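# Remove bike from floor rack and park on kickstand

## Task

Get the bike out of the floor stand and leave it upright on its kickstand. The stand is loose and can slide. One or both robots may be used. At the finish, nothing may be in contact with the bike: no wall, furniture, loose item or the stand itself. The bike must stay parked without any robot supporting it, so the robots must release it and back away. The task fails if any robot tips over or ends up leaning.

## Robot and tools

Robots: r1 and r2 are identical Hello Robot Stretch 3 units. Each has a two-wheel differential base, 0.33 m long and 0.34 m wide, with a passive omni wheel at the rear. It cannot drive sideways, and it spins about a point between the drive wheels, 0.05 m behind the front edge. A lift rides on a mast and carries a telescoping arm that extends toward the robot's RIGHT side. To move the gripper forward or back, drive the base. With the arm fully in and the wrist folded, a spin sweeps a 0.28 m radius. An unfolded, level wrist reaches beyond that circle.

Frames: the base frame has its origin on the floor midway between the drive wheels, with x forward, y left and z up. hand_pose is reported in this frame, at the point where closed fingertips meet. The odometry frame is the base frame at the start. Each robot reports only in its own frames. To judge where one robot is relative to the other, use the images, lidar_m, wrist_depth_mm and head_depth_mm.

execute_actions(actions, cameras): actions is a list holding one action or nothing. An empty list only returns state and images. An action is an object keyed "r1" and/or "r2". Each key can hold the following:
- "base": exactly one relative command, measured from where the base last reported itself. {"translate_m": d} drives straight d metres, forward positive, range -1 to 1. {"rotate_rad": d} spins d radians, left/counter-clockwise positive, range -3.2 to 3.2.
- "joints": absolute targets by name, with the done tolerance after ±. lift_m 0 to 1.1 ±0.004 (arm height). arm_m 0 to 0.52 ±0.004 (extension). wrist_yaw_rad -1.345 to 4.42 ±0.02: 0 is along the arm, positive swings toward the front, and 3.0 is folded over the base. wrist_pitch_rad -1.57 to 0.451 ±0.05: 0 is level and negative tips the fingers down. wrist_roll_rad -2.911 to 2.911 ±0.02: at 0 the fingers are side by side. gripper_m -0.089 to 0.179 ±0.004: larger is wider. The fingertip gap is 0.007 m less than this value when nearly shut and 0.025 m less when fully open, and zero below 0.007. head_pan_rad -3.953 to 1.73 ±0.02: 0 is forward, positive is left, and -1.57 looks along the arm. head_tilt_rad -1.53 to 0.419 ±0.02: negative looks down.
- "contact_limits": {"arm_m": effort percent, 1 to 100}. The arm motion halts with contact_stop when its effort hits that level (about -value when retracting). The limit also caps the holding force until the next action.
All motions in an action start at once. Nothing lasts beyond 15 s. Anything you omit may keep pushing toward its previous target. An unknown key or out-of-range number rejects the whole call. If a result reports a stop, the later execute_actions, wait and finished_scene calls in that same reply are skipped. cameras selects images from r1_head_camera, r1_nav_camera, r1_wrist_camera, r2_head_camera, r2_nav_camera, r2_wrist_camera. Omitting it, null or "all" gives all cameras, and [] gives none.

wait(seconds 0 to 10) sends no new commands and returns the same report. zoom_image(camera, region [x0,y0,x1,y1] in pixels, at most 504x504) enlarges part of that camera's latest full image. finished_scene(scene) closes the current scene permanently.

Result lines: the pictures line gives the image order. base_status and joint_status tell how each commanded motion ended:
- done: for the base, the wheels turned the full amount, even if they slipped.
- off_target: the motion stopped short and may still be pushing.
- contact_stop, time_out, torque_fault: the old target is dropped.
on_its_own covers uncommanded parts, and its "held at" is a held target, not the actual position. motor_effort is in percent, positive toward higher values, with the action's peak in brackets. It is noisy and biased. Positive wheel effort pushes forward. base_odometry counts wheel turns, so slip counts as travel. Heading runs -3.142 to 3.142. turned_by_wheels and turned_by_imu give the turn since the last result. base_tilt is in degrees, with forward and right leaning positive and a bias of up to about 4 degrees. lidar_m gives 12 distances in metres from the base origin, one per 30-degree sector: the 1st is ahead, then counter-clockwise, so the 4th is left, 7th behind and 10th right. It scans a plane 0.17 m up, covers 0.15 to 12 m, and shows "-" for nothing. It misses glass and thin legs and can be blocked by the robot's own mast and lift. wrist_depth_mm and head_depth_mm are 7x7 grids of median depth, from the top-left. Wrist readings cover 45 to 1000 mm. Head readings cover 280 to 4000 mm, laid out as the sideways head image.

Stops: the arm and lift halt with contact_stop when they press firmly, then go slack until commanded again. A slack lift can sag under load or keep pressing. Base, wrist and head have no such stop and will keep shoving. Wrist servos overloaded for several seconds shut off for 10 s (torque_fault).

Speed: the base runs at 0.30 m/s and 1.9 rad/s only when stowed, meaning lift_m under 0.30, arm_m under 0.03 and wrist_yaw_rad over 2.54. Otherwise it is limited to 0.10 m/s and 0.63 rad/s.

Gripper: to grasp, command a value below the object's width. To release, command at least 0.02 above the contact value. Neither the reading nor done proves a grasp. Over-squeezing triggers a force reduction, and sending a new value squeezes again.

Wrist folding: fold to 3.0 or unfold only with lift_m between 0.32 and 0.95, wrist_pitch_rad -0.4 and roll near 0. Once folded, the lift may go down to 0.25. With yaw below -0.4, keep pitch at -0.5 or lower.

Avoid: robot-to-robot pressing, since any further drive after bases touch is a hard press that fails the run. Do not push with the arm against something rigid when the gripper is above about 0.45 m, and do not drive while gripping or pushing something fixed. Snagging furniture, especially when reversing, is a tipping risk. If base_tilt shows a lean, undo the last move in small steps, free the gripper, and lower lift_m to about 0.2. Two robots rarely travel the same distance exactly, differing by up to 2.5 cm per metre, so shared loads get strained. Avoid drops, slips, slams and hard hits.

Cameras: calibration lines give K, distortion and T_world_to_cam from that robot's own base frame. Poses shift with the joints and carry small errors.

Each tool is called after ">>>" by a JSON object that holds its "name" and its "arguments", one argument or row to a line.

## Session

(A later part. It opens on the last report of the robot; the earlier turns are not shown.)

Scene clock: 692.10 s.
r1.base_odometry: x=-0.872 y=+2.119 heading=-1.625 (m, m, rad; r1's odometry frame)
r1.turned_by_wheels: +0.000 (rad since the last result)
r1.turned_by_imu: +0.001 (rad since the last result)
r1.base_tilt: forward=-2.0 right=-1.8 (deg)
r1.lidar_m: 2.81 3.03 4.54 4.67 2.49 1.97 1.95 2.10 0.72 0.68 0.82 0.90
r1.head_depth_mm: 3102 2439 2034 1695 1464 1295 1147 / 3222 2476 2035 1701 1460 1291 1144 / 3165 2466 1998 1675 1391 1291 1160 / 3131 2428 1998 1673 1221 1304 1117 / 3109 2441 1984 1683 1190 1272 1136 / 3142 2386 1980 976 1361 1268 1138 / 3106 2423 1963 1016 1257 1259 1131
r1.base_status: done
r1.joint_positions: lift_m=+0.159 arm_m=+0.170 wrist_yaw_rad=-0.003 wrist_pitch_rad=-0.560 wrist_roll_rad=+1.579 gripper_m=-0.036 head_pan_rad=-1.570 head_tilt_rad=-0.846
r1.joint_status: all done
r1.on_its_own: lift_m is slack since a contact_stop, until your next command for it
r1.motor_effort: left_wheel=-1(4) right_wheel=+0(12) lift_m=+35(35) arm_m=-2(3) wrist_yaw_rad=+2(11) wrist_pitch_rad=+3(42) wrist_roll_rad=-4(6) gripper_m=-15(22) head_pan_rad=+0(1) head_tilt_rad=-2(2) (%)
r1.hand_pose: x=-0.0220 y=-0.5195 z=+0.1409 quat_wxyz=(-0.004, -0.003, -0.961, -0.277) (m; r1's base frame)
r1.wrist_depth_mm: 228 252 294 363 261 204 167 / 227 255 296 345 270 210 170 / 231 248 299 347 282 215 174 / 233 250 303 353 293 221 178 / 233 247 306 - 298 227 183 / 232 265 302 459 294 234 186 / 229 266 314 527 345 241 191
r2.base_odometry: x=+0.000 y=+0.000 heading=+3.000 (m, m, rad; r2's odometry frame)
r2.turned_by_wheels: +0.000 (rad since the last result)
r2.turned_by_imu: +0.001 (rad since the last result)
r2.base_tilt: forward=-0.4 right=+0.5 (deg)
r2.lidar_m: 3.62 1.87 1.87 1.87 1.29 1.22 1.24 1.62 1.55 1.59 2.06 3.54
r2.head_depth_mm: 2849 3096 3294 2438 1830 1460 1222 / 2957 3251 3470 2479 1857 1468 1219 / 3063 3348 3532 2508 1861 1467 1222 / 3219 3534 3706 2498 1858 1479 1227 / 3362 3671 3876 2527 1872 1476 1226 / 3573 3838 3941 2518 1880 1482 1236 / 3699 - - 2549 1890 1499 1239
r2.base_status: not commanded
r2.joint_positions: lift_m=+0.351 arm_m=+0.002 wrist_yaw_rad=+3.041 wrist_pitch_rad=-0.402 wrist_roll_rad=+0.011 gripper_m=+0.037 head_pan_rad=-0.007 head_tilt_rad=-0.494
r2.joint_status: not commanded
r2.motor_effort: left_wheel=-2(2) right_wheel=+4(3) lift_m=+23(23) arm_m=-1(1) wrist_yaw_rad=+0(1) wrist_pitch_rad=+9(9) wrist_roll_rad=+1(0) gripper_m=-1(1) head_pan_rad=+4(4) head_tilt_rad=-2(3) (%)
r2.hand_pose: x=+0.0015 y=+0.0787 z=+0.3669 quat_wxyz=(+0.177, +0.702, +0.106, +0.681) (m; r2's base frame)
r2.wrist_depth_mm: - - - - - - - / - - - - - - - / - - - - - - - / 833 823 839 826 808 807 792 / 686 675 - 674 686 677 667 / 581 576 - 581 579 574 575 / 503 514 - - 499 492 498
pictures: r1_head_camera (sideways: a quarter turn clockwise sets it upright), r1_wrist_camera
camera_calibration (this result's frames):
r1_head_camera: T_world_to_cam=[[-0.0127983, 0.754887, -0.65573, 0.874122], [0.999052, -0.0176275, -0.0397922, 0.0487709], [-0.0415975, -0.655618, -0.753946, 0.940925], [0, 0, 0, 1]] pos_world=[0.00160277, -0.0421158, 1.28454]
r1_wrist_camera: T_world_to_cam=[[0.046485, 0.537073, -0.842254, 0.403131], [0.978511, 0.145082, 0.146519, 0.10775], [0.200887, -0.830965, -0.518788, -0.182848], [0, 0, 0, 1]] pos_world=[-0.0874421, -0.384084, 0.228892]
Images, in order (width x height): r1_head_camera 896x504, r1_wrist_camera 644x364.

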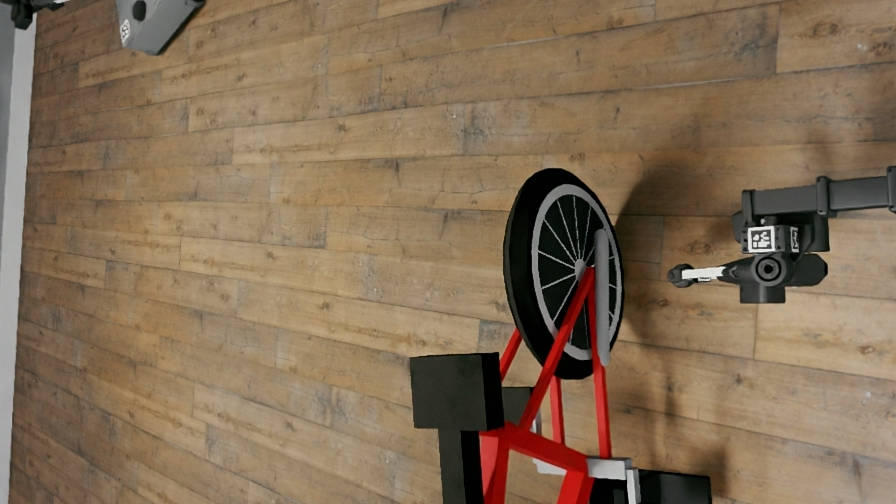

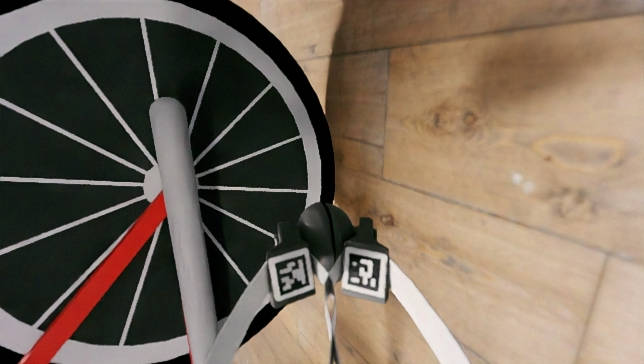

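>>> {"name": "execute_actions", "arguments": {
  "actions": [
    {"r1":{"joints":{"wrist_pitch_rad":-1.0,"wrist_roll_rad":0,"arm_m":0.2,"lift_m":0.37,"gripper_m":-0.01},"base":{"translate_m":-0.075}}}
  ],
  "cameras": []
}}

>>> {"name": "execute_actions", "arguments": {
  "actions": [
    {"r1":{"joints":{"arm_m":0.4}}}
  ],
  "cameras": ["r1_head_camera","r1_wrist_camera"]
}}

Scene clock: 720.40 s.
r1.base_odometry: x=-0.868 y=+2.194 heading=-1.625 (m, m, rad; r1's odometry frame)
r1.turned_by_wheels: +0.000 (rad since the last result)
r1.turned_by_imu: +0.001 (rad since the last result)
r1.base_tilt: forward=-1.9 right=-1.8 (deg)
r1.lidar_m: 2.88 3.11 4.68 4.68 2.39 1.89 1.87 2.02 2.52 0.68 0.69 0.90
r1.head_depth_mm: 3024 2401 2014 1704 1463 1291 1148 / 3218 2484 1995 1690 1461 1290 1150 / 3163 2479 1993 1694 1472 1292 1153 / 3102 2435 1977 1694 1244 - 1137 / 3100 2401 1976 1682 1205 1275 1138 / 3111 2427 1964 1596 1238 1266 1138 / 3086 2388 1969 975 1358 1267 1137
r1.base_status: done
r1.joint_positions: lift_m=+0.370 arm_m=+0.200 wrist_yaw_rad=-0.002 wrist_pitch_rad=-1.004 wrist_roll_rad=+0.006 gripper_m=-0.010 head_pan_rad=-1.570 head_tilt_rad=-0.846
r1.joint_status: all done
r1.motor_effort: left_wheel=-1(7) right_wheel=+0(5) lift_m=+43(46) arm_m=+2(1) wrist_yaw_rad=+3(3) wrist_pitch_rad=+2(3) wrist_roll_rad=-3(4) gripper_m=-5(71) head_pan_rad=+0(0) head_tilt_rad=-3(3) (%)
r1.hand_pose: x=-0.0219 y=-0.4619 z=+0.2793 quat_wxyz=(+0.618, +0.338, -0.622, -0.342) (m; r1's base frame)
r1.wrist_depth_mm: 331 289 295 320 360 556 560 / 518 311 307 392 521 517 512 / 510 511 501 497 497 491 485 / 477 481 480 472 465 458 451 / 455 454 449 - 443 437 435 / 433 433 427 413 422 422 410 / 405 411 406 398 397 391 391
r2.base_odometry: x=+0.000 y=+0.000 heading=+3.000 (m, m, rad; r2's odometry frame)
r2.turned_by_wheels: +0.000 (rad since the last result)
r2.turned_by_imu: +0.001 (rad since the last result)
r2.base_tilt: forward=-0.3 right=+0.5 (deg)
r2.lidar_m: 3.62 1.87 1.88 1.87 1.29 1.22 1.24 1.61 1.56 1.59 2.07 3.54
r2.head_depth_mm: 2863 3071 3360 2454 1842 1466 1215 / 2960 3332 3470 2460 1844 1471 1216 / 3058 3350 3583 2499 1859 1471 1224 / 3191 3562 3797 2560 1852 1486 1232 / 3296 3656 3870 2555 1865 1480 1235 / 3536 3886 3884 2553 1866 1486 1247 / 3770 - - 2561 1889 1493 1242
r2.base_status: not commanded
r2.joint_positions: lift_m=+0.351 arm_m=+0.002 wrist_yaw_rad=+3.041 wrist_pitch_rad=-0.402 wrist_roll_rad=+0.011 gripper_m=+0.037 head_pan_rad=-0.007 head_tilt_rad=-0.494
r2.joint_status: not commanded
r2.motor_effort: left_wheel=-2(2) right_wheel=+3(3) lift_m=+23(23) arm_m=-1(1) wrist_yaw_rad=+0(1) wrist_pitch_rad=+9(9) wrist_roll_rad=+0(0) gripper_m=-1(0) head_pan_rad=+4(4) head_tilt_rad=-2(2) (%)
r2.hand_pose: x=+0.0015 y=+0.0787 z=+0.3669 quat_wxyz=(+0.177, +0.702, +0.106, +0.681) (m; r2's base frame)
r2.wrist_depth_mm: - - - - - - - / - - - - - - - / - - - - - - - / 831 834 848 828 835 819 814 / 680 674 - 690 689 674 659 / 576 582 - 576 569 569 563 / 502 516 - - 497 498 490
pictures: none
No camera images: the call's "cameras" was empty. Leave "cameras" out to get every camera's image.

Scene clock: 723.10 s.
r1.base_odometry: x=-0.868 y=+2.194 heading=-1.625 (m, m, rad; r1's odometry frame)
r1.turned_by_wheels: +0.000 (rad since the last result)
r1.turned_by_imu: +0.000 (rad since the last result)
r1.base_tilt: forward=-1.9 right=-1.8 (deg)
r1.lidar_m: 2.89 3.11 4.69 4.68 2.40 1.90 1.87 2.02 2.51 0.68 0.70 0.90
r1.head_depth_mm: 2982 2386 2022 1698 1470 1295 1150 / 3159 2490 2015 1698 1467 1296 1147 / 3204 2477 1997 1685 1459 1301 1144 / 3136 2414 1982 1691 1385 1277 1146 / 3110 2428 1969 1661 1195 1284 1140 / 3128 2401 1975 1602 1238 1286 1139 / 3105 2414 1942 975 1360 1262 1130
r1.base_status: not commanded
r1.joint_positions: lift_m=+0.370 arm_m=+0.400 wrist_yaw_rad=-0.002 wrist_pitch_rad=-1.004 wrist_roll_rad=+0.006 gripper_m=-0.010 head_pan_rad=-1.570 head_tilt_rad=-0.846
r1.joint_status: all done
r1.motor_effort: left_wheel=-1(1) right_wheel=+1(1) lift_m=+44(43) arm_m=+2(1) wrist_yaw_rad=+2(2) wrist_pitch_rad=+2(2) wrist_roll_rad=-2(3) gripper_m=-5(5) head_pan_rad=+0(0) head_tilt_rad=-2(2) (%)
r1.hand_pose: x=-0.0219 y=-0.6618 z=+0.2793 quat_wxyz=(+0.618, +0.339, -0.622, -0.342) (m; r1's base frame)
r1.wrist_depth_mm: 591 88 92 101 564 561 553 / 90 92 95 103 116 513 517 / 97 98 103 113 131 472 485 / 126 132 146 162 185 456 459 / 176 198 238 - 431 438 428 / 236 235 235 414 416 409 410 / 413 406 404 403 397 393 389
r2.base_odometry: x=+0.000 y=+0.000 heading=+3.000 (m, m, rad; r2's odometry frame)
r2.turned_by_wheels: +0.000 (rad since the last result)
r2.turned_by_imu: +0.000 (rad since the last result)
r2.base_tilt: forward=-0.3 right=+0.5 (deg)
r2.lidar_m: 3.63 1.87 1.87 1.87 1.29 1.22 1.24 1.61 1.56 1.59 2.07 3.54
r2.head_depth_mm: 2875 3088 3337 2447 1826 1463 1212 / 2935 3197 3471 2479 1848 1470 1217 / 3065 3391 3532 2493 1869 1470 1217 / 3188 3511 3691 2509 1853 1474 1234 / 3342 3704 3924 2539 1870 1488 1234 / 3480 3925 3895 2558 1875 1490 1243 / 3647 - - 2532 1893 1497 1240
r2.base_status: not commanded
r2.joint_positions: lift_m=+0.351 arm_m=+0.002 wrist_yaw_rad=+3.041 wrist_pitch_rad=-0.402 wrist_roll_rad=+0.011 gripper_m=+0.037 head_pan_rad=-0.007 head_tilt_rad=-0.494
r2.joint_status: not commanded
r2.motor_effort: left_wheel=-2(2) right_wheel=+3(3) lift_m=+23(22) arm_m=+0(1) wrist_yaw_rad=+1(1) wrist_pitch_rad=+9(9) wrist_roll_rad=+0(0) gripper_m=-1(1) head_pan_rad=+4(4) head_tilt_rad=-2(2) (%)
r2.hand_pose: x=+0.0015 y=+0.0787 z=+0.3669 quat_wxyz=(+0.177, +0.702, +0.106, +0.681) (m; r2's base frame)
r2.wrist_depth_mm: - - - - - - - / - - - - - - - / - - - - - - - / 820 828 834 834 821 801 814 / 681 677 - 681 684 681 672 / 573 578 - 574 569 573 561 / 505 516 - - 494 500 495
pictures: r1_head_camera (sideways: a quarter turn clockwise sets it upright), r1_wrist_camera
camera_calibration (this result's frames):
r1_head_camera: T_world_to_cam=[[-0.0127983, 0.754887, -0.65573, 0.874122], [0.999052, -0.0176275, -0.0397922, 0.0487709], [-0.0415975, -0.655618, -0.753946, 0.940925], [0, 0, 0, 1]] pos_world=[0.00160277, -0.0421158, 1.28454]
r1_wrist_camera: T_world_to_cam=[[-0.998948, 0.042875, -0.0162806, 0.0154656], [0.0458619, 0.934659, -0.352576, 0.749532], [0.00010009, -0.352952, -0.935642, 0.19899], [0, 0, 0, 1]] pos_world=[-0.0189456, -0.630986, 0.450702]
Images, in order (width x height): r1_head_camera 896x504, r1_wrist_camera 644x364.

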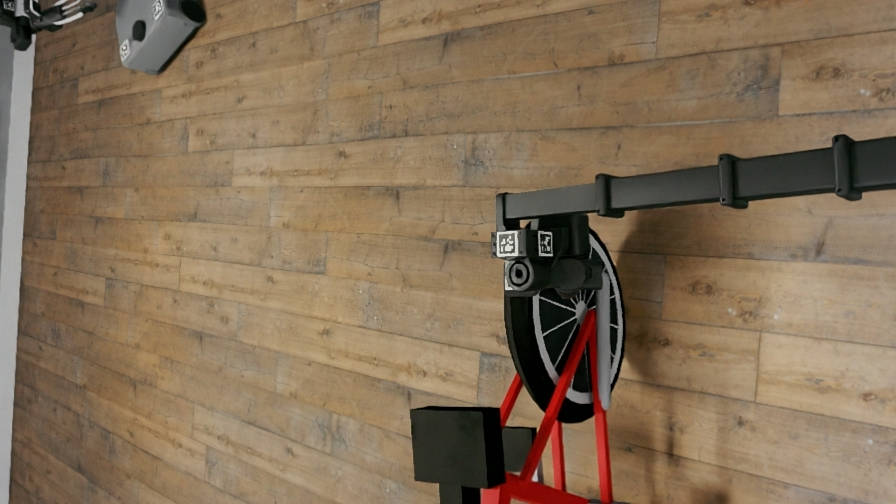

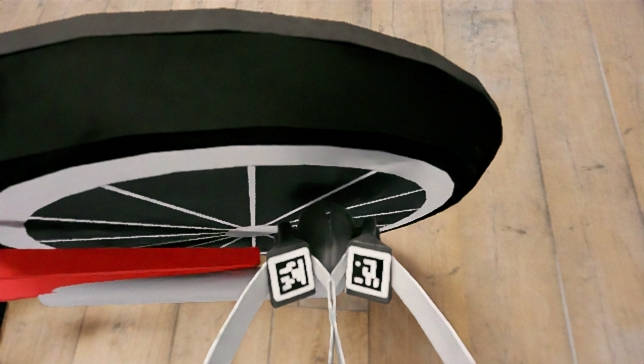

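>>> {"name": "execute_actions", "arguments": {
  "actions": [
    {"r1":{"joints":{"arm_m":0.412,"lift_m":0.31}}}
  ],
  "cameras": []
}}

>>> {"name": "execute_actions", "arguments": {
  "actions": [
    {"r1":{"joints":{"lift_m":0.25}}}
  ],
  "cameras": ["r1_head_camera","r1_wrist_camera"]
}}

Scene clock: 731.20 s.
r1.base_odometry: x=-0.868 y=+2.194 heading=-1.625 (m, m, rad; r1's odometry frame)
r1.turned_by_wheels: +0.000 (rad since the last result)
r1.turned_by_imu: +0.001 (rad since the last result)
r1.base_tilt: forward=-2.0 right=-1.8 (deg)
r1.lidar_m: 2.89 3.13 4.67 4.67 2.39 1.89 1.87 2.02 2.51 0.68 0.69 0.90
r1.head_depth_mm: 2970 2401 2029 1712 1474 1289 1152 / 3142 2449 2019 1700 1463 1288 1154 / 3178 2451 1999 1680 1477 1305 1163 / 3220 2449 1981 1669 1370 1276 1137 / 3085 2422 1961 1678 1197 1276 1138 / 3148 2412 1957 1614 1197 1268 1134 / 3128 2363 1963 975 1280 1262 1127
r1.base_status: not commanded
r1.joint_positions: lift_m=+0.310 arm_m=+0.412 wrist_yaw_rad=-0.001 wrist_pitch_rad=-1.015 wrist_roll_rad=+0.006 gripper_m=-0.010 head_pan_rad=-1.570 head_tilt_rad=-0.846
r1.joint_status: all done
r1.motor_effort: left_wheel=-1(2) right_wheel=+1(2) lift_m=+27(40) arm_m=+3(2) wrist_yaw_rad=+2(3) wrist_pitch_rad=+5(7) wrist_roll_rad=-2(2) gripper_m=-6(5) head_pan_rad=+0(0) head_tilt_rad=-2(2) (%)
r1.hand_pose: x=-0.0218 y=-0.6713 z=+0.2186 quat_wxyz=(+0.616, +0.342, -0.619, -0.345) (m; r1's base frame)
r1.wrist_depth_mm: - 51 53 56 59 66 85 / - 62 65 69 74 80 118 / - 79 84 92 99 110 410 / 105 110 121 135 155 206 393 / 149 163 194 - 377 372 375 / 176 175 176 173 360 356 354 / 357 348 347 350 343 340 341
r2.base_odometry: x=+0.000 y=+0.000 heading=+3.000 (m, m, rad; r2's odometry frame)
r2.turned_by_wheels: +0.000 (rad since the last result)
r2.turned_by_imu: +0.001 (rad since the last result)
r2.base_tilt: forward=-0.3 right=+0.5 (deg)
r2.lidar_m: 3.60 1.87 1.87 1.86 1.29 1.22 1.24 1.61 1.56 1.58 2.06 3.55
r2.head_depth_mm: 2828 3076 3272 2474 1822 1456 1218 / 2988 3223 3438 2470 1845 1463 1221 / 3060 3310 3565 2480 1860 1478 1225 / 3249 3536 3702 2484 1859 1471 1224 / 3352 3654 3876 2531 1868 1486 1226 / 3541 3924 3911 2552 1881 1495 1242 / 3692 - - 2564 1892 1512 1236
r2.base_status: not commanded
r2.joint_positions: lift_m=+0.351 arm_m=+0.002 wrist_yaw_rad=+3.041 wrist_pitch_rad=-0.402 wrist_roll_rad=+0.011 gripper_m=+0.037 head_pan_rad=-0.007 head_tilt_rad=-0.494
r2.joint_status: not commanded
r2.motor_effort: left_wheel=-2(2) right_wheel=+3(3) lift_m=+23(23) arm_m=-1(0) wrist_yaw_rad=+0(1) wrist_pitch_rad=+9(9) wrist_roll_rad=+0(0) gripper_m=+0(1) head_pan_rad=+3(4) head_tilt_rad=-2(3) (%)
r2.hand_pose: x=+0.0015 y=+0.0787 z=+0.3669 quat_wxyz=(+0.177, +0.702, +0.106, +0.681) (m; r2's base frame)
r2.wrist_depth_mm: - - - - - - - / - - - - - - - / - - - - - - - / 831 836 846 814 823 816 817 / 678 685 - 668 693 682 666 / 581 589 - 579 573 570 568 / 502 522 - - 494 498 502
pictures: none
No camera images: the call's "cameras" was empty. Leave "cameras" out to get every camera's image.

Scene clock: 732.77 s.
r1.base_odometry: x=-0.868 y=+2.194 heading=-1.626 (m, m, rad; r1's odometry frame)
r1.turned_by_wheels: +0.000 (rad since the last result)
r1.turned_by_imu: +0.000 (rad since the last result)
r1.base_tilt: forward=-2.0 right=-1.9 (deg)
r1.lidar_m: 2.88 3.11 4.72 4.66 2.40 1.90 1.87 2.01 2.52 0.68 0.70 0.91
r1.head_depth_mm: 2983 2389 2008 1693 1482 1287 1155 / 3187 2480 2002 1695 1467 1292 1155 / 3162 2464 1997 1687 1481 1308 1160 / 3195 2458 2001 1680 1375 1278 1136 / 3163 2405 1978 1667 1201 1273 1132 / 3104 2419 1976 1607 1201 1271 1139 / 3088 2382 1953 997 1277 1266 1135
r1.base_status: not commanded
r1.joint_positions: lift_m=+0.292 arm_m=+0.412 wrist_yaw_rad=-0.007 wrist_pitch_rad=-0.990 wrist_roll_rad=+0.003 gripper_m=-0.010 head_pan_rad=-1.570 head_tilt_rad=-0.846
r1.joint_status: lift_m contact_stop (moved -0.018 of -0.060)
r1.on_its_own: lift_m is slack since a contact_stop, until your next command for it (your +0.250 is given up)
r1.motor_effort: left_wheel=-6(11) right_wheel=+7(14) lift_m=+35(36) arm_m=+3(2) wrist_yaw_rad=+8(7) wrist_pitch_rad=-4(7) wrist_roll_rad=-1(2) gripper_m=-6(5) head_pan_rad=+1(0) head_tilt_rad=-2(2) (%)
r1.hand_pose: x=-0.0225 y=-0.6770 z=+0.2033 quat_wxyz=(+0.620, +0.333, -0.624, -0.339) (m; r1's base frame)
r1.wrist_depth_mm: - 55 57 60 63 67 73 / - 66 69 74 78 84 94 / - 83 88 96 103 114 390 / 106 112 123 135 154 181 377 / 133 153 183 - 355 360 361 / 159 159 160 157 347 344 341 / 334 333 330 331 331 327 323
r2.base_odometry: x=+0.000 y=+0.000 heading=+3.000 (m, m, rad; r2's odometry frame)
r2.turned_by_wheels: +0.000 (rad since the last result)
r2.turned_by_imu: +0.000 (rad since the last result)
r2.base_tilt: forward=-0.3 right=+0.5 (deg)
r2.lidar_m: 3.62 1.85 1.86 1.87 1.29 1.22 1.24 1.61 1.56 1.59 2.07 3.55
r2.head_depth_mm: 2827 3061 3289 2450 1838 1459 1213 / 2955 3207 3430 2458 1851 1457 1216 / 3017 3346 3638 2526 1851 1466 1223 / 3175 3450 3800 2550 1853 1490 1235 / 3372 3693 3852 2579 1866 1487 1235 / 3542 3954 3992 2572 1875 1490 1240 / 3646 - - 2546 1893 1495 1243
r2.base_status: not commanded
r2.joint_positions: lift_m=+0.351 arm_m=+0.002 wrist_yaw_rad=+3.041 wrist_pitch_rad=-0.402 wrist_roll_rad=+0.011 gripper_m=+0.037 head_pan_rad=-0.007 head_tilt_rad=-0.494
r2.joint_status: not commanded
r2.motor_effort: left_wheel=-2(2) right_wheel=+3(3) lift_m=+23(23) arm_m=-1(1) wrist_yaw_rad=+1(0) wrist_pitch_rad=+9(9) wrist_roll_rad=+0(0) gripper_m=+0(0) head_pan_rad=+4(4) head_tilt_rad=-2(2) (%)
r2.hand_pose: x=+0.0015 y=+0.0787 z=+0.3669 quat_wxyz=(+0.177, +0.702, +0.106, +0.681) (m; r2's base frame)
r2.wrist_depth_mm: - - - - - - - / - - - - - - - / - - - - - - - / 845 826 854 821 819 814 799 / 689 679 - 672 691 664 678 / 576 583 - 580 577 577 570 / 504 514 - - 500 501 500
pictures: r1_head_camera (sideways: a quarter turn clockwise sets it upright), r1_wrist_camera
camera_calibration (this result's frames):
r1_head_camera: T_world_to_cam=[[-0.0127984, 0.754887, -0.65573, 0.874122], [0.999052, -0.0176274, -0.0397922, 0.0487709], [-0.0415975, -0.655618, -0.753946, 0.940925], [0, 0, 0, 1]] pos_world=[0.00160278, -0.0421158, 1.28454]
r1_wrist_camera: T_world_to_cam=[[-0.998841, 0.0454942, -0.0157075, 0.015979], [0.0480867, 0.929557, -0.365529, 0.73616], [-0.00202847, -0.36586, -0.930668, 0.112727], [0, 0, 0, 1]] pos_world=[-0.0192104, -0.643788, 0.37425]
Images, in order (width x height): r1_head_camera 896x504, r1_wrist_camera 644x364.

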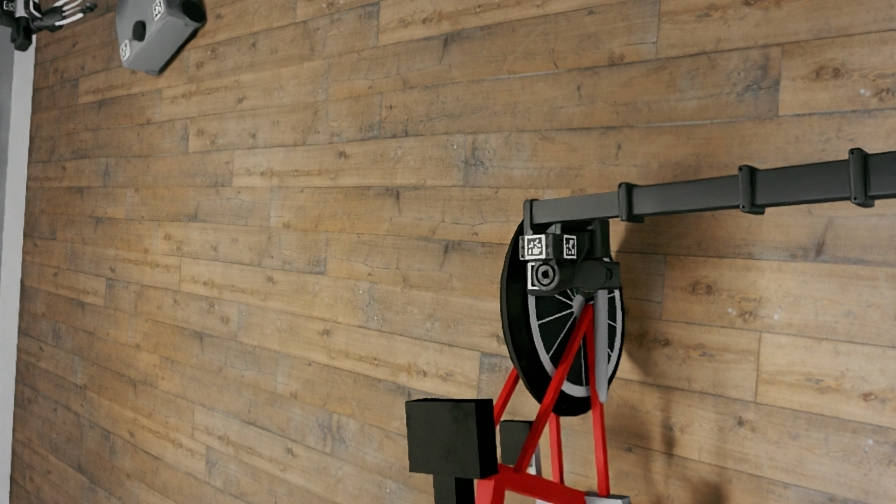

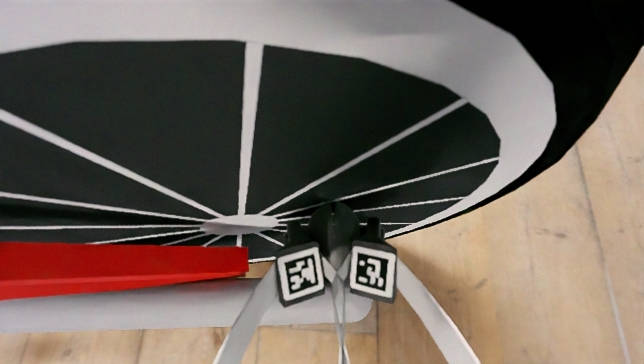

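>>> {"name": "execute_actions", "arguments": {
  "actions": [
    {"r1":{"joints":{"arm_m":0.432,"lift_m":0.31}}}
  ],
  "cameras": []
}}

>>> {"name": "execute_actions", "arguments": {
  "actions": [
    {"r1":{"joints":{"lift_m":0.25}}}
  ],
  "cameras": ["r1_head_camera","r1_wrist_camera"]
}}

Scene clock: 745.63 s.
r1.base_odometry: x=-0.868 y=+2.194 heading=-1.626 (m, m, rad; r1's odometry frame)
r1.turned_by_wheels: +0.000 (rad since the last result)
r1.turned_by_imu: +0.001 (rad since the last result)
r1.base_tilt: forward=-2.0 right=-1.8 (deg)
r1.lidar_m: 2.89 3.12 4.68 4.68 2.40 1.89 1.87 2.02 2.51 0.68 0.70 0.90
r1.head_depth_mm: 3119 2397 2028 1699 1476 1293 1155 / 3245 2452 2020 1691 1469 1288 1150 / 3190 2464 2001 1695 1486 1296 1156 / 3174 2395 1971 1684 1373 1294 1144 / 3132 2448 1980 1667 1198 1276 1146 / 3146 2386 1973 1597 1201 1272 1134 / 3109 2370 1947 997 1287 1266 1135
r1.base_status: not commanded
r1.joint_positions: lift_m=+0.310 arm_m=+0.431 wrist_yaw_rad=-0.006 wrist_pitch_rad=-1.069 wrist_roll_rad=+0.003 gripper_m=-0.010 head_pan_rad=-1.570 head_tilt_rad=-0.846
r1.joint_status: all done
r1.motor_effort: left_wheel=-4(6) right_wheel=+4(6) lift_m=+45(47) arm_m=+4(3) wrist_yaw_rad=+5(6) wrist_pitch_rad=+26(28) wrist_roll_rad=-1(1) gripper_m=-5(5) head_pan_rad=+1(1) head_tilt_rad=-2(2) (%)
r1.hand_pose: x=-0.0222 y=-0.6786 z=+0.2122 quat_wxyz=(+0.607, +0.358, -0.610, -0.363) (m; r1's base frame)
r1.wrist_depth_mm: - - 47 48 50 53 63 / - 53 55 59 63 69 79 / - 68 73 80 88 98 394 / 95 97 110 124 146 183 386 / 156 153 189 - 367 369 367 / 127 167 168 166 356 358 350 / 347 345 342 341 342 340 338
r2.base_odometry: x=+0.000 y=+0.000 heading=+3.000 (m, m, rad; r2's odometry frame)
r2.turned_by_wheels: +0.000 (rad since the last result)
r2.turned_by_imu: +0.001 (rad since the last result)
r2.base_tilt: forward=-0.4 right=+0.4 (deg)
r2.lidar_m: 3.63 1.86 1.86 1.87 1.29 1.22 1.24 1.62 1.56 1.59 2.07 3.54
r2.head_depth_mm: 2810 3137 3232 2436 1833 1448 1213 / 2941 3159 3457 2483 1819 1478 1219 / 3033 3376 3579 2512 1855 1479 1227 / 3175 3466 3677 2532 1853 1482 1231 / 3279 3708 3827 2505 1865 1493 1228 / 3463 3930 3904 2557 1892 1493 1233 / 3716 - - 2559 1881 1501 1242
r2.base_status: not commanded
r2.joint_positions: lift_m=+0.351 arm_m=+0.002 wrist_yaw_rad=+3.041 wrist_pitch_rad=-0.402 wrist_roll_rad=+0.011 gripper_m=+0.037 head_pan_rad=-0.007 head_tilt_rad=-0.494
r2.joint_status: not commanded
r2.motor_effort: left_wheel=-1(2) right_wheel=+3(3) lift_m=+23(23) arm_m=-1(1) wrist_yaw_rad=+0(0) wrist_pitch_rad=+9(9) wrist_roll_rad=+0(0) gripper_m=-1(1) head_pan_rad=+4(4) head_tilt_rad=-2(3) (%)
r2.hand_pose: x=+0.0015 y=+0.0787 z=+0.3669 quat_wxyz=(+0.177, +0.702, +0.106, +0.681) (m; r2's base frame)
r2.wrist_depth_mm: - - - - - - - / - - - - - - - / - - - - - - - / 830 829 838 815 816 809 812 / 689 686 - 675 690 674 664 / 572 576 - 575 578 572 574 / 508 514 - - 502 502 493
pictures: none
No camera images: the call's "cameras" was empty. Leave "cameras" out to get every camera's image.

Scene clock: 746.53 s.
r1.base_odometry: x=-0.868 y=+2.194 heading=-1.626 (m, m, rad; r1's odometry frame)
r1.turned_by_wheels: +0.000 (rad since the last result)
r1.turned_by_imu: +0.000 (rad since the last result)
r1.base_tilt: forward=-1.9 right=-1.9 (deg)
r1.lidar_m: 2.89 3.10 4.67 4.67 2.40 1.89 1.87 2.02 2.51 0.68 0.70 0.90
r1.head_depth_mm: 2972 2401 2006 1715 1473 1294 1151 / 3183 2501 2009 1691 1461 1286 1149 / 3223 2481 1998 1686 1479 1305 1152 / 3222 2442 2015 1696 1373 1283 1137 / 3120 2399 1984 1668 1205 1273 1143 / 3156 2451 1975 1605 1201 1265 1132 / 3126 2395 1952 998 1278 1274 1132
r1.base_status: not commanded
r1.joint_positions: lift_m=+0.305 arm_m=+0.431 wrist_yaw_rad=-0.006 wrist_pitch_rad=-1.068 wrist_roll_rad=+0.003 gripper_m=-0.010 head_pan_rad=-1.570 head_tilt_rad=-0.846
r1.joint_status: lift_m contact_stop (moved -0.005 of -0.060)
r1.on_its_own: lift_m is slack since a contact_stop, until your next command for it (your +0.250 is given up)
r1.motor_effort: left_wheel=-5(5) right_wheel=+5(7) lift_m=+32(42) arm_m=+4(4) wrist_yaw_rad=+6(6) wrist_pitch_rad=+26(27) wrist_roll_rad=-2(1) gripper_m=-5(5) head_pan_rad=-1(0) head_tilt_rad=-2(3) (%)
r1.hand_pose: x=-0.0222 y=-0.6788 z=+0.2073 quat_wxyz=(+0.607, +0.357, -0.610, -0.363) (m; r1's base frame)
r1.wrist_depth_mm: - - 48 49 51 54 61 / - 54 56 60 64 69 78 / - 69 74 81 89 100 134 / 96 98 110 126 146 176 380 / 148 150 188 - 363 366 364 / 125 163 165 163 349 348 347 / 349 342 341 338 341 336 331
r2.base_odometry: x=+0.000 y=+0.000 heading=+3.000 (m, m, rad; r2's odometry frame)
r2.turned_by_wheels: +0.000 (rad since the last result)
r2.turned_by_imu: +0.000 (rad since the last result)
r2.base_tilt: forward=-0.4 right=+0.5 (deg)
r2.lidar_m: 3.63 1.86 1.86 1.87 1.29 1.22 1.24 1.62 1.56 1.59 2.06 3.53
r2.head_depth_mm: 2867 3107 3278 2464 1846 1463 1212 / 2970 3230 3478 2475 1847 1468 1224 / 3063 3347 3593 2497 1859 1475 1222 / 3185 3460 3688 2511 1856 1485 1224 / 3381 3670 3890 2515 1868 1494 1229 / 3563 3907 3894 2517 1886 1495 1231 / 3676 - - 2583 1889 1502 1240
r2.base_status: not commanded
r2.joint_positions: lift_m=+0.351 arm_m=+0.002 wrist_yaw_rad=+3.041 wrist_pitch_rad=-0.402 wrist_roll_rad=+0.011 gripper_m=+0.037 head_pan_rad=-0.007 head_tilt_rad=-0.494
r2.joint_status: not commanded
r2.motor_effort: left_wheel=-2(2) right_wheel=+3(3) lift_m=+23(23) arm_m=-1(0) wrist_yaw_rad=+1(1) wrist_pitch_rad=+9(9) wrist_roll_rad=+0(0) gripper_m=+0(1) head_pan_rad=+3(4) head_tilt_rad=-2(2) (%)
r2.hand_pose: x=+0.0015 y=+0.0787 z=+0.3669 quat_wxyz=(+0.177, +0.702, +0.106, +0.681) (m; r2's base frame)
r2.wrist_depth_mm: - - - - - - - / - - - - - - - / - - - - - - - / 837 839 834 825 825 806 820 / 686 681 - 678 682 655 672 / 587 580 - 578 571 571 566 / 502 518 - - 500 503 502
pictures: r1_head_camera (sideways: a quarter turn clockwise sets it upright), r1_wrist_camera
camera_calibration (this result's frames):
r1_head_camera: T_world_to_cam=[[-0.0127985, 0.754887, -0.65573, 0.874122], [0.999052, -0.0176273, -0.0397922, 0.0487709], [-0.0415974, -0.655618, -0.753946, 0.940925], [0, 0, 0, 1]] pos_world=[0.00160278, -0.0421158, 1.28454]
r1_wrist_camera: T_world_to_cam=[[-0.998882, 0.0455385, -0.0126877, 0.0157585], [0.0472576, 0.955068, -0.292594, 0.741419], [-0.00120663, -0.292866, -0.956153, 0.170664], [0, 0, 0, 1]] pos_world=[-0.0190908, -0.658842, 0.380315]
Images, in order (width x height): r1_head_camera 896x504, r1_wrist_camera 644x364.

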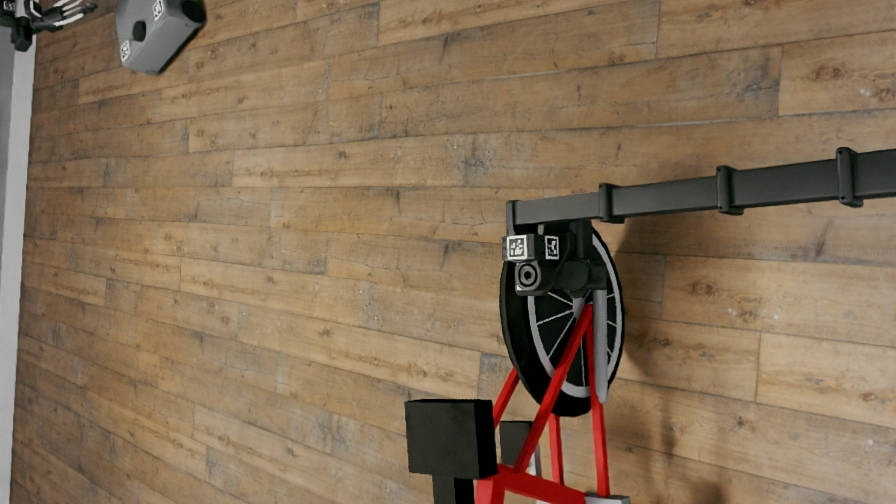

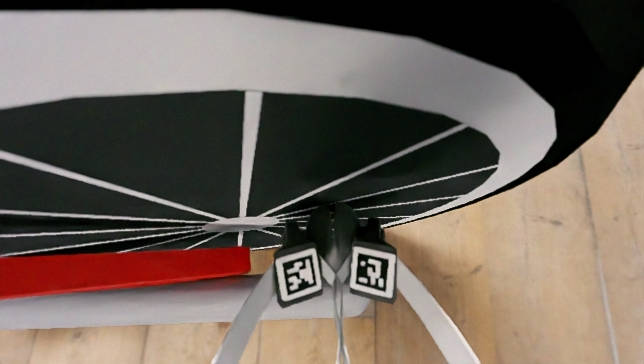

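>>> {"name": "execute_actions", "arguments": {
  "actions": [
    {"r1":{"joints":{"arm_m":0.418,"lift_m":0.298,"wrist_pitch_rad":-1.0}}}
  ],
  "cameras": []
}}

>>> {"name": "execute_actions", "arguments": {
  "actions": [
    {"r1":{"joints":{"arm_m":0.41,"wrist_pitch_rad":-1.3}}}
  ],
  "cameras": ["r1_head_camera","r1_wrist_camera"]
}}

Scene clock: 755.10 s.
r1.base_odometry: x=-0.868 y=+2.194 heading=-1.626 (m, m, rad; r1's odometry frame)
r1.turned_by_wheels: +0.000 (rad since the last result)
r1.turned_by_imu: +0.001 (rad since the last result)
r1.base_tilt: forward=-1.9 right=-1.8 (deg)
r1.lidar_m: 2.88 3.10 4.69 4.68 2.40 1.89 1.87 2.02 2.51 0.68 0.70 0.91
r1.head_depth_mm: 3123 2402 2030 1720 1470 1290 1157 / 3207 2463 2009 1686 1461 1289 1151 / 3204 2442 2006 1674 1465 1285 1157 / 3147 2450 1986 1676 - 1284 1142 / 3115 2415 1976 1670 1197 1277 1139 / 3069 2415 1975 1579 1196 1281 1128 / 3069 2374 1940 1000 1285 1263 1132
r1.base_status: not commanded
r1.joint_positions: lift_m=+0.305 arm_m=+0.418 wrist_yaw_rad=-0.004 wrist_pitch_rad=-1.021 wrist_roll_rad=+0.003 gripper_m=-0.010 head_pan_rad=-1.570 head_tilt_rad=-0.846
r1.joint_status: lift_m contact_stop (moved +0.000 of -0.007); the others done
r1.on_its_own: lift_m is slack since a contact_stop, until your next command for it (your +0.298 is given up)
r1.motor_effort: left_wheel=-3(5) right_wheel=+2(5) lift_m=+35(33) arm_m=-2(2) wrist_yaw_rad=+4(7) wrist_pitch_rad=+8(27) wrist_roll_rad=-2(2) gripper_m=-5(5) head_pan_rad=+0(0) head_tilt_rad=-3(2) (%)
r1.hand_pose: x=-0.0220 y=-0.6765 z=+0.2123 quat_wxyz=(+0.615, +0.344, -0.618, -0.348) (m; r1's base frame)
r1.wrist_depth_mm: - 51 53 56 59 62 73 / - 62 65 69 74 79 94 / - 79 85 91 99 110 399 / 104 109 121 134 154 185 386 / 146 159 190 - 366 372 368 / 168 167 168 165 352 353 349 / 345 344 341 340 339 338 337
r2.base_odometry: x=+0.000 y=+0.000 heading=+3.000 (m, m, rad; r2's odometry frame)
r2.turned_by_wheels: +0.000 (rad since the last result)
r2.turned_by_imu: +0.001 (rad since the last result)
r2.base_tilt: forward=-0.3 right=+0.4 (deg)
r2.lidar_m: 3.63 1.86 1.87 1.86 1.29 1.22 1.24 1.61 1.56 1.59 2.07 3.53
r2.head_depth_mm: 2831 3061 3313 2463 1834 1456 1218 / 2949 3218 3412 2465 1836 1456 1215 / 3077 3347 3566 2449 1865 1481 1226 / 3226 3518 3729 2483 1868 1481 1235 / 3347 3657 3902 2498 1867 1489 1227 / 3512 3875 3924 2522 1868 1499 1241 / 3688 - - 2571 1898 1511 1243
r2.base_status: not commanded
r2.joint_positions: lift_m=+0.351 arm_m=+0.002 wrist_yaw_rad=+3.041 wrist_pitch_rad=-0.402 wrist_roll_rad=+0.011 gripper_m=+0.037 head_pan_rad=-0.007 head_tilt_rad=-0.494
r2.joint_status: not commanded
r2.motor_effort: left_wheel=-2(2) right_wheel=+3(3) lift_m=+22(23) arm_m=-1(0) wrist_yaw_rad=+0(0) wrist_pitch_rad=+9(9) wrist_roll_rad=+0(0) gripper_m=-1(0) head_pan_rad=+4(4) head_tilt_rad=-2(2) (%)
r2.hand_pose: x=+0.0015 y=+0.0787 z=+0.3669 quat_wxyz=(+0.177, +0.702, +0.106, +0.681) (m; r2's base frame)
r2.wrist_depth_mm: - - - - - - - / - - - - - - - / - - - - - - - / 831 823 831 818 819 809 805 / 685 673 - 683 685 683 670 / 578 581 - 568 572 576 567 / 501 510 - - 501 496 499
pictures: none
No camera images: the call's "cameras" was empty. Leave "cameras" out to get every camera's image.

not run: a stop came earlier in this reply.

>>> {"name": "execute_actions", "arguments": {
  "actions": [
    {"r1":{"joints":{"arm_m":0.2,"lift_m":0.36}}}
  ],
  "cameras": []
}}

>>> {"name": "execute_actions", "arguments": {
  "actions": [
    {"r1":{"joints":{"wrist_roll_rad":1.576,"wrist_pitch_rad":-0.18,"lift_m":0.155,"gripper_m":0.07},"base":{"translate_m":0.045}}}
  ],
  "cameras": []
}}

>>> {"name": "execute_actions", "arguments": {
  "actions": [
    {"r1":{"joints":{"arm_m":0.275}}}
  ],
  "cameras": []
}}

>>> {"name": "execute_actions", "arguments": {
  "actions": [
    {"r1":{"joints":{"gripper_m":-0.085}}}
  ],
  "cameras": []
}}

>>> {"name": "execute_actions", "arguments": {
  "actions": [
    {"r1":{"joints":{"arm_m":0.235,"wrist_pitch_rad":-0.62}}}
  ],
  "cameras": ["r1_head_camera","r1_wrist_camera"]
}}

Scene clock: 780.70 s.
r1.base_odometry: x=-0.868 y=+2.194 heading=-1.626 (m, m, rad; r1's odometry frame)
r1.turned_by_wheels: +0.000 (rad since the last result)
r1.turned_by_imu: +0.001 (rad since the last result)
r1.base_tilt: forward=-2.0 right=-1.9 (deg)
r1.lidar_m: 2.89 3.11 4.66 4.67 2.39 1.90 1.87 2.02 2.51 0.68 0.70 0.90
r1.head_depth_mm: 3086 2366 2026 1700 1469 1292 1148 / 3229 2481 2031 1686 1465 1287 1150 / 3188 2462 2001 1691 1456 1302 1156 / 3198 2435 1981 1678 1249 - 1143 / 3120 2412 1962 1674 1192 1273 1139 / 3092 2428 1969 1593 1201 1272 1138 / 3059 2397 1954 974 1277 1267 1128
r1.base_status: not commanded
r1.joint_positions: lift_m=+0.360 arm_m=+0.200 wrist_yaw_rad=-0.002 wrist_pitch_rad=-1.013 wrist_roll_rad=+0.003 gripper_m=-0.010 head_pan_rad=-1.570 head_tilt_rad=-0.846
r1.joint_status: all done
r1.motor_effort: left_wheel=-2(3) right_wheel=+1(2) lift_m=+43(46) arm_m=-2(2) wrist_yaw_rad=+2(3) wrist_pitch_rad=+5(8) wrist_roll_rad=-1(1) gripper_m=-5(5) head_pan_rad=+0(0) head_tilt_rad=-3(3) (%)
r1.hand_pose: x=-0.0218 y=-0.4604 z=+0.2682 quat_wxyz=(+0.617, +0.342, -0.619, -0.345) (m; r1's base frame)
r1.wrist_depth_mm: 556 295 294 315 358 533 528 / 504 364 381 404 505 503 499 / 499 499 477 479 482 475 463 / 474 465 460 456 452 446 445 / 444 444 438 - 431 425 424 / 420 418 416 401 408 401 401 / 397 396 395 389 388 383 381
r2.base_odometry: x=+0.000 y=+0.000 heading=+3.000 (m, m, rad; r2's odometry frame)
r2.turned_by_wheels: +0.000 (rad since the last result)
r2.turned_by_imu: +0.001 (rad since the last result)
r2.base_tilt: forward=-0.3 right=+0.4 (deg)
r2.lidar_m: 3.62 1.87 1.87 1.86 1.29 1.22 1.24 1.61 1.56 1.59 2.07 3.55
r2.head_depth_mm: 2825 3143 3285 2450 1822 1456 1215 / 2927 3287 3480 2476 1850 1483 1219 / 3066 3375 3546 2516 1817 1475 1226 / 3211 3549 3780 2523 1849 1478 1226 / 3337 3686 3919 2535 1872 1483 1237 / 3478 3886 3895 2546 1886 1487 1236 / 3731 - - 2559 1882 1498 1239
r2.base_status: not commanded
r2.joint_positions: lift_m=+0.351 arm_m=+0.002 wrist_yaw_rad=+3.041 wrist_pitch_rad=-0.402 wrist_roll_rad=+0.011 gripper_m=+0.037 head_pan_rad=-0.007 head_tilt_rad=-0.494
r2.joint_status: not commanded
r2.motor_effort: left_wheel=-2(2) right_wheel=+3(3) lift_m=+23(23) arm_m=-1(0) wrist_yaw_rad=+0(0) wrist_pitch_rad=+9(9) wrist_roll_rad=+0(0) gripper_m=-2(0) head_pan_rad=+4(4) head_tilt_rad=-2(3) (%)
r2.hand_pose: x=+0.0015 y=+0.0787 z=+0.3669 quat_wxyz=(+0.177, +0.702, +0.106, +0.681) (m; r2's base frame)
r2.wrist_depth_mm: - - - - - - - / - - - - - - - / - - - - - - - / 828 819 823 833 817 810 815 / 685 678 - 679 697 672 660 / 578 577 - 573 575 575 568 / 502 516 - - 499 498 491
pictures: none
No camera images: the call's "cameras" was empty. Leave "cameras" out to get every camera's image.

Scene clock: 783.40 s.
r1.base_odometry: x=-0.871 y=+2.149 heading=-1.626 (m, m, rad; r1's odometry frame)
r1.turned_by_wheels: +0.000 (rad since the last result)
r1.turned_by_imu: +0.000 (rad since the last result)
r1.base_tilt: forward=-1.9 right=-1.7 (deg)
r1.lidar_m: 2.84 3.05 4.61 4.68 2.45 1.94 1.91 2.06 0.73 0.68 0.83 0.90
r1.head_depth_mm: 3117 2404 2026 1687 1480 1291 1154 / 3239 2488 2036 1687 1455 1286 1153 / 3220 2467 1983 1688 1410 1299 1151 / 3133 2423 1992 1691 1213 1326 1130 / 3146 2407 1968 1682 1198 1274 1140 / 3087 2392 1944 982 1361 1273 1136 / 3069 2374 1942 1013 1254 1270 1129
r1.base_status: done
r1.joint_positions: lift_m=+0.155 arm_m=+0.200 wrist_yaw_rad=-0.002 wrist_pitch_rad=-0.206 wrist_roll_rad=+1.573 gripper_m=+0.070 head_pan_rad=-1.570 head_tilt_rad=-0.846
r1.joint_status: all done
r1.motor_effort: left_wheel=-1(6) right_wheel=+0(5) lift_m=+26(39) arm_m=-3(2) wrist_yaw_rad=+1(2) wrist_pitch_rad=+10(10) wrist_roll_rad=+2(3) gripper_m=+1(81) head_pan_rad=+0(0) head_tilt_rad=-2(2) (%)
r1.hand_pose: x=-0.0218 y=-0.5911 z=+0.2178 quat_wxyz=(-0.001, -0.001, -0.995, -0.103) (m; r1's base frame)
r1.wrist_depth_mm: - - 229 244 264 304 225 / - 226 234 249 267 294 228 / - 227 240 249 271 289 231 / - 228 241 251 279 296 235 / - 233 243 234 279 302 240 / - 241 - 237 285 317 243 / - - 250 266 299 369 247
r2.base_odometry: x=+0.000 y=+0.000 heading=+3.000 (m, m, rad; r2's odometry frame)
r2.turned_by_wheels: +0.000 (rad since the last result)
r2.turned_by_imu: +0.000 (rad since the last result)
r2.base_tilt: forward=-0.4 right=+0.5 (deg)
r2.lidar_m: 3.62 1.87 1.86 1.86 1.29 1.22 1.24 1.62 1.56 1.59 2.07 3.54
r2.head_depth_mm: 2872 3110 3281 2463 1830 1458 1217 / 3010 3293 3471 2444 1854 1467 1222 / 3059 3360 3569 2505 1866 1471 1220 / 3132 3471 3723 2513 1878 1479 1224 / 3336 3699 3951 2540 1885 1481 1226 / 3514 3938 3953 2553 1870 1492 1243 / 3646 - - 2549 1907 1508 1243
r2.base_status: not commanded
r2.joint_positions: lift_m=+0.351 arm_m=+0.002 wrist_yaw_rad=+3.041 wrist_pitch_rad=-0.402 wrist_roll_rad=+0.011 gripper_m=+0.037 head_pan_rad=-0.007 head_tilt_rad=-0.494
r2.joint_status: not commanded
r2.motor_effort: left_wheel=-2(2) right_wheel=+3(4) lift_m=+22(23) arm_m=-1(0) wrist_yaw_rad=+0(0) wrist_pitch_rad=+9(9) wrist_roll_rad=+0(0) gripper_m=+0(1) head_pan_rad=+4(4) head_tilt_rad=-3(2) (%)
r2.hand_pose: x=+0.0015 y=+0.0787 z=+0.3669 quat_wxyz=(+0.177, +0.702, +0.106, +0.681) (m; r2's base frame)
r2.wrist_depth_mm: - - - - - - - / - - - - - - - / - - - - - - - / 824 828 827 820 800 828 808 / 689 684 - 674 692 667 670 / 580 573 - 573 576 569 566 / 499 521 - - 501 500 494
pictures: none
No camera images: the call's "cameras" was empty. Leave "cameras" out to get every camera's image.

Scene clock: 785.47 s.
r1.base_odometry: x=-0.871 y=+2.149 heading=-1.626 (m, m, rad; r1's odometry frame)
r1.turned_by_wheels: +0.000 (rad since the last result)
r1.turned_by_imu: +0.000 (rad since the last result)
r1.base_tilt: forward=-2.1 right=-1.8 (deg)
r1.lidar_m: 2.84 3.06 4.60 4.67 2.45 1.94 1.92 2.07 0.74 0.68 0.83 0.91
r1.head_depth_mm: 3096 2439 2022 1708 1461 1293 1152 / 3157 2485 2010 1700 1467 1284 1148 / 3172 2476 2012 1686 1410 1279 1158 / 3152 2434 1987 1683 1199 - 1146 / 3136 2436 1981 1668 1192 1278 1137 / 3101 2392 1965 999 1362 1274 1139 / 3075 2402 1972 1034 1272 1269 1131
r1.base_status: not commanded
r1.joint_positions: lift_m=+0.155 arm_m=+0.274 wrist_yaw_rad=-0.001 wrist_pitch_rad=-0.217 wrist_roll_rad=+1.573 gripper_m=+0.070 head_pan_rad=-1.570 head_tilt_rad=-0.846
r1.joint_status: all done
r1.motor_effort: left_wheel=-2(1) right_wheel=+1(1) lift_m=+27(28) arm_m=+5(10) wrist_yaw_rad=+1(2) wrist_pitch_rad=+14(15) wrist_roll_rad=+1(1) gripper_m=-2(2) head_pan_rad=+1(1) head_tilt_rad=-2(2) (%)
r1.hand_pose: x=-0.0217 y=-0.6644 z=+0.2151 quat_wxyz=(-0.001, -0.001, -0.994, -0.109) (m; r1's base frame)
r1.wrist_depth_mm: - 161 169 178 190 208 220 / 169 163 171 182 194 210 225 / 160 164 174 185 200 214 225 / 161 168 178 190 202 220 230 / 164 169 179 190 145 225 234 / 168 173 188 171 156 233 240 / 188 176 187 200 215 232 245
r2.base_odometry: x=+0.000 y=+0.000 heading=+3.000 (m, m, rad; r2's odometry frame)
r2.turned_by_wheels: +0.000 (rad since the last result)
r2.turned_by_imu: +0.000 (rad since the last result)
r2.base_tilt: forward=-0.3 right=+0.5 (deg)
r2.lidar_m: 3.61 1.86 1.86 1.86 1.29 1.22 1.24 1.61 1.55 1.59 2.07 3.53
r2.head_depth_mm: 2814 3037 3303 2456 1853 1461 1219 / 2937 3170 3444 2495 1844 1464 1223 / 3028 3292 3533 2484 1848 1474 1223 / 3196 3538 3712 2532 1865 1471 1230 / 3365 3789 3910 2522 1884 1485 1240 / 3566 3894 3899 2544 1870 1488 1244 / 3652 - - 2544 1891 1495 1243
r2.base_status: not commanded
r2.joint_positions: lift_m=+0.351 arm_m=+0.002 wrist_yaw_rad=+3.041 wrist_pitch_rad=-0.402 wrist_roll_rad=+0.011 gripper_m=+0.037 head_pan_rad=-0.007 head_tilt_rad=-0.494
r2.joint_status: not commanded
r2.motor_effort: left_wheel=-1(2) right_wheel=+3(4) lift_m=+23(22) arm_m=-1(0) wrist_yaw_rad=+0(0) wrist_pitch_rad=+9(9) wrist_roll_rad=+1(0) gripper_m=-1(0) head_pan_rad=+4(4) head_tilt_rad=-3(2) (%)
r2.hand_pose: x=+0.0015 y=+0.0787 z=+0.3669 quat_wxyz=(+0.177, +0.702, +0.106, +0.681) (m; r2's base frame)
r2.wrist_depth_mm: - - - - - - - / - - - - - - - / - - - - - - - / 824 837 824 792 824 816 801 / 680 681 - 679 676 672 663 / 575 581 - 580 581 571 572 / 508 526 - - 504 497 495
pictures: none
No camera images: the call's "cameras" was empty. Leave "cameras" out to get every camera's image.

Scene clock: 787.63 s.
r1.base_odometry: x=-0.871 y=+2.149 heading=-1.626 (m, m, rad; r1's odometry frame)
r1.turned_by_wheels: +0.000 (rad since the last result)
r1.turned_by_imu: +0.000 (rad since the last result)
r1.base_tilt: forward=-2.0 right=-1.8 (deg)
r1.lidar_m: 2.85 3.08 4.60 4.68 2.45 1.94 1.92 2.06 0.74 0.68 0.83 0.90
r1.head_depth_mm: 3132 2437 2026 1696 1471 1296 1164 / 3284 2471 1998 1697 1466 1285 1147 / 3161 2441 2004 1686 1419 1287 1155 / 3127 2431 1983 1698 1201 - 1150 / 3126 2412 1977 1668 1189 1276 1138 / 3112 2378 1954 1001 1369 1280 1137 / 3028 2398 1936 1033 1279 1253 1129
r1.base_status: not commanded
r1.joint_positions: lift_m=+0.155 arm_m=+0.275 wrist_yaw_rad=-0.011 wrist_pitch_rad=-0.263 wrist_roll_rad=+1.608 gripper_m=-0.083 head_pan_rad=-1.570 head_tilt_rad=-0.846
r1.joint_status: all done
r1.motor_effort: left_wheel=-3(7) right_wheel=+4(8) lift_m=+36(38) arm_m=+2(4) wrist_yaw_rad=+10(13) wrist_pitch_rad=+32(47) wrist_roll_rad=-14(14) gripper_m=-41(100) head_pan_rad=+0(0) head_tilt_rad=-3(2) (%)
r1.hand_pose: x=-0.0241 y=-0.6608 z=+0.2037 quat_wxyz=(-0.019, -0.008, -0.991, -0.131) (m; r1's base frame)
r1.wrist_depth_mm: - 161 173 186 202 257 206 / 156 164 175 189 204 225 212 / 157 166 177 186 207 229 216 / 159 167 181 145 211 233 221 / 161 170 182 147 220 238 226 / 163 172 182 154 222 243 231 / 167 175 183 168 224 282 236
r2.base_odometry: x=+0.000 y=+0.000 heading=+3.000 (m, m, rad; r2's odometry frame)
r2.turned_by_wheels: +0.000 (rad since the last result)
r2.turned_by_imu: +0.000 (rad since the last result)
r2.base_tilt: forward=-0.3 right=+0.4 (deg)
r2.lidar_m: 3.60 1.86 1.87 1.86 1.29 1.22 1.24 1.61 1.56 1.59 2.06 3.54
r2.head_depth_mm: 2857 3069 3243 2443 1848 1463 1218 / 2962 3240 3522 2479 1852 1465 1214 / 3035 3276 3498 2484 1848 1470 1222 / 3198 3535 3746 2513 1868 1471 1232 / 3367 3705 3859 2526 1861 1484 1232 / 3531 3888 3955 2551 1869 1499 1237 / 3690 - - 2569 1884 1501 1241
r2.base_status: not commanded
r2.joint_positions: lift_m=+0.351 arm_m=+0.002 wrist_yaw_rad=+3.041 wrist_pitch_rad=-0.402 wrist_roll_rad=+0.011 gripper_m=+0.037 head_pan_rad=-0.007 head_tilt_rad=-0.494
r2.joint_status: not commanded
r2.motor_effort: left_wheel=-2(2) right_wheel=+3(3) lift_m=+23(23) arm_m=+0(0) wrist_yaw_rad=+0(0) wrist_pitch_rad=+9(9) wrist_roll_rad=+0(0) gripper_m=+0(1) head_pan_rad=+4(4) head_tilt_rad=-2(2) (%)
r2.hand_pose: x=+0.0015 y=+0.0787 z=+0.3669 quat_wxyz=(+0.177, +0.702, +0.106, +0.681) (m; r2's base frame)
r2.wrist_depth_mm: - - - - - - - / - - - - - - - / - - - - - - - / 813 841 844 813 825 811 803 / 687 686 - 677 679 673 668 / 575 581 - 574 575 567 571 / 507 517 - - 499 501 502
pictures: none
No camera images: the call's "cameras" was empty. Leave "cameras" out to get every camera's image.

Scene clock: 789.00 s.
r1.base_odometry: x=-0.871 y=+2.149 heading=-1.625 (m, m, rad; r1's odometry frame)
r1.turned_by_wheels: +0.000 (rad since the last result)
r1.turned_by_imu: +0.001 (rad since the last result)
r1.base_tilt: forward=-1.9 right=-1.8 (deg)
r1.lidar_m: 2.84 3.07 4.60 4.67 2.45 1.94 1.92 2.07 0.74 0.59 0.83 0.90
r1.head_depth_mm: 3131 2387 2032 1697 1469 1285 1149 / 3164 2514 2016 1697 1466 1283 1153 / 3229 2435 1988 1699 1405 1302 1161 / 3161 2424 1975 1666 1190 1317 1142 / 3127 2419 2002 1677 1188 1282 1136 / 3102 2403 1963 980 1364 1269 1134 / 3140 2386 1967 1007 1245 1261 1134
r1.base_status: not commanded
r1.joint_positions: lift_m=+0.155 arm_m=+0.236 wrist_yaw_rad=+0.002 wrist_pitch_rad=-0.473 wrist_roll_rad=+1.610 gripper_m=-0.076 head_pan_rad=-1.570 head_tilt_rad=-0.846
r1.joint_status: wrist_pitch_rad off_target (ended at -0.473, target -0.620); the others done
r1.on_its_own: gripper_m is held at -0.078, not at your -0.085, by its stall guard, which is still easing; wrist_pitch_rad is at rest, and its effort (-58) is outside its rest range (-20 to +32)
r1.motor_effort: left_wheel=+2(4) right_wheel=-5(5) lift_m=+28(36) arm_m=-5(5) wrist_yaw_rad=-2(13) wrist_pitch_rad=-58(71) wrist_roll_rad=-15(15) gripper_m=-40(44) head_pan_rad=+1(0) head_tilt_rad=-2(2) (%)
r1.hand_pose: x=-0.0209 y=-0.5976 z=+0.1555 quat_wxyz=(-0.018, -0.004, -0.972, -0.235) (m; r1's base frame)
r1.wrist_depth_mm: 177 193 217 262 286 217 174 / 178 195 220 254 295 223 178 / 180 196 223 255 289 231 183 / 181 198 225 200 295 238 187 / 183 200 220 160 304 247 193 / 184 202 217 175 325 255 198 / 187 198 228 271 394 264 203
r2.base_odometry: x=+0.000 y=+0.000 heading=+3.000 (m, m, rad; r2's odometry frame)
r2.turned_by_wheels: +0.000 (rad since the last result)
r2.turned_by_imu: +0.000 (rad since the last result)
r2.base_tilt: forward=-0.3 right=+0.5 (deg)
r2.lidar_m: 3.61 1.87 1.87 1.87 1.29 1.21 1.24 1.61 1.56 1.59 2.06 3.54
r2.head_depth_mm: 2854 3062 3286 2468 1849 1462 1212 / 2958 3202 3425 2499 1845 1465 1223 / 3051 3341 3506 2501 1853 1475 1220 / 3194 3542 3684 2510 1868 1478 1230 / 3350 3692 3931 2549 1873 1490 1235 / 3500 3840 - 2534 1871 1500 1239 / 3734 - - 2560 1893 1500 1237
r2.base_status: not commanded
r2.joint_positions: lift_m=+0.351 arm_m=+0.002 wrist_yaw_rad=+3.041 wrist_pitch_rad=-0.402 wrist_roll_rad=+0.011 gripper_m=+0.037 head_pan_rad=-0.007 head_tilt_rad=-0.494
r2.joint_status: not commanded
r2.motor_effort: left_wheel=-2(2) right_wheel=+3(3) lift_m=+23(23) arm_m=+0(1) wrist_yaw_rad=+0(0) wrist_pitch_rad=+9(9) wrist_roll_rad=+0(0) gripper_m=-1(1) head_pan_rad=+3(4) head_tilt_rad=-1(2) (%)
r2.hand_pose: x=+0.0015 y=+0.0787 z=+0.3669 quat_wxyz=(+0.177, +0.702, +0.106, +0.681) (m; r2's base frame)
r2.wrist_depth_mm: - - - - - - - / - - - - - - - / - - - - - - - / 845 819 840 827 820 806 813 / 679 677 - 685 686 679 677 / 574 582 - 574 575 572 571 / 500 525 - - 497 502 491
pictures: r1_head_camera (sideways: a quarter turn clockwise sets it upright), r1_wrist_camera
camera_calibration (this result's frames):
r1_head_camera: T_world_to_cam=[[-0.0127983, 0.754887, -0.65573, 0.874122], [0.999052, -0.0176275, -0.0397922, 0.0487709], [-0.0415975, -0.655618, -0.753946, 0.940925], [0, 0, 0, 1]] pos_world=[0.00160277, -0.0421158, 1.28454]
r1_wrist_camera: T_world_to_cam=[[0.0749944, 0.461582, -0.883922, 0.419294], [0.975831, 0.148486, 0.160331, 0.115681], [0.205256, -0.874582, -0.43929, -0.278785], [0, 0, 0, 1]] pos_world=[-0.0871073, -0.454536, 0.229609]
Images, in order (width x height): r1_head_camera 896x504, r1_wrist_camera 644x364.

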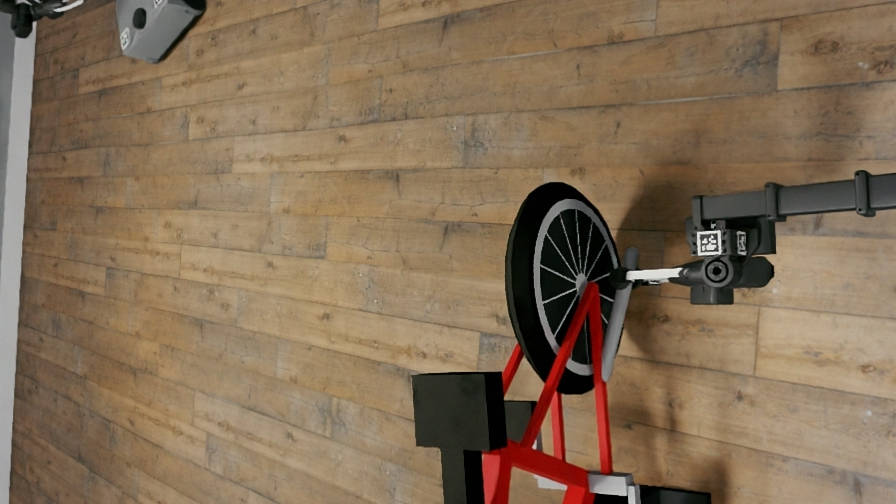

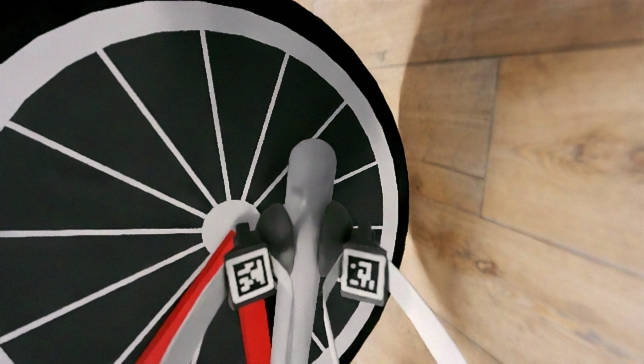

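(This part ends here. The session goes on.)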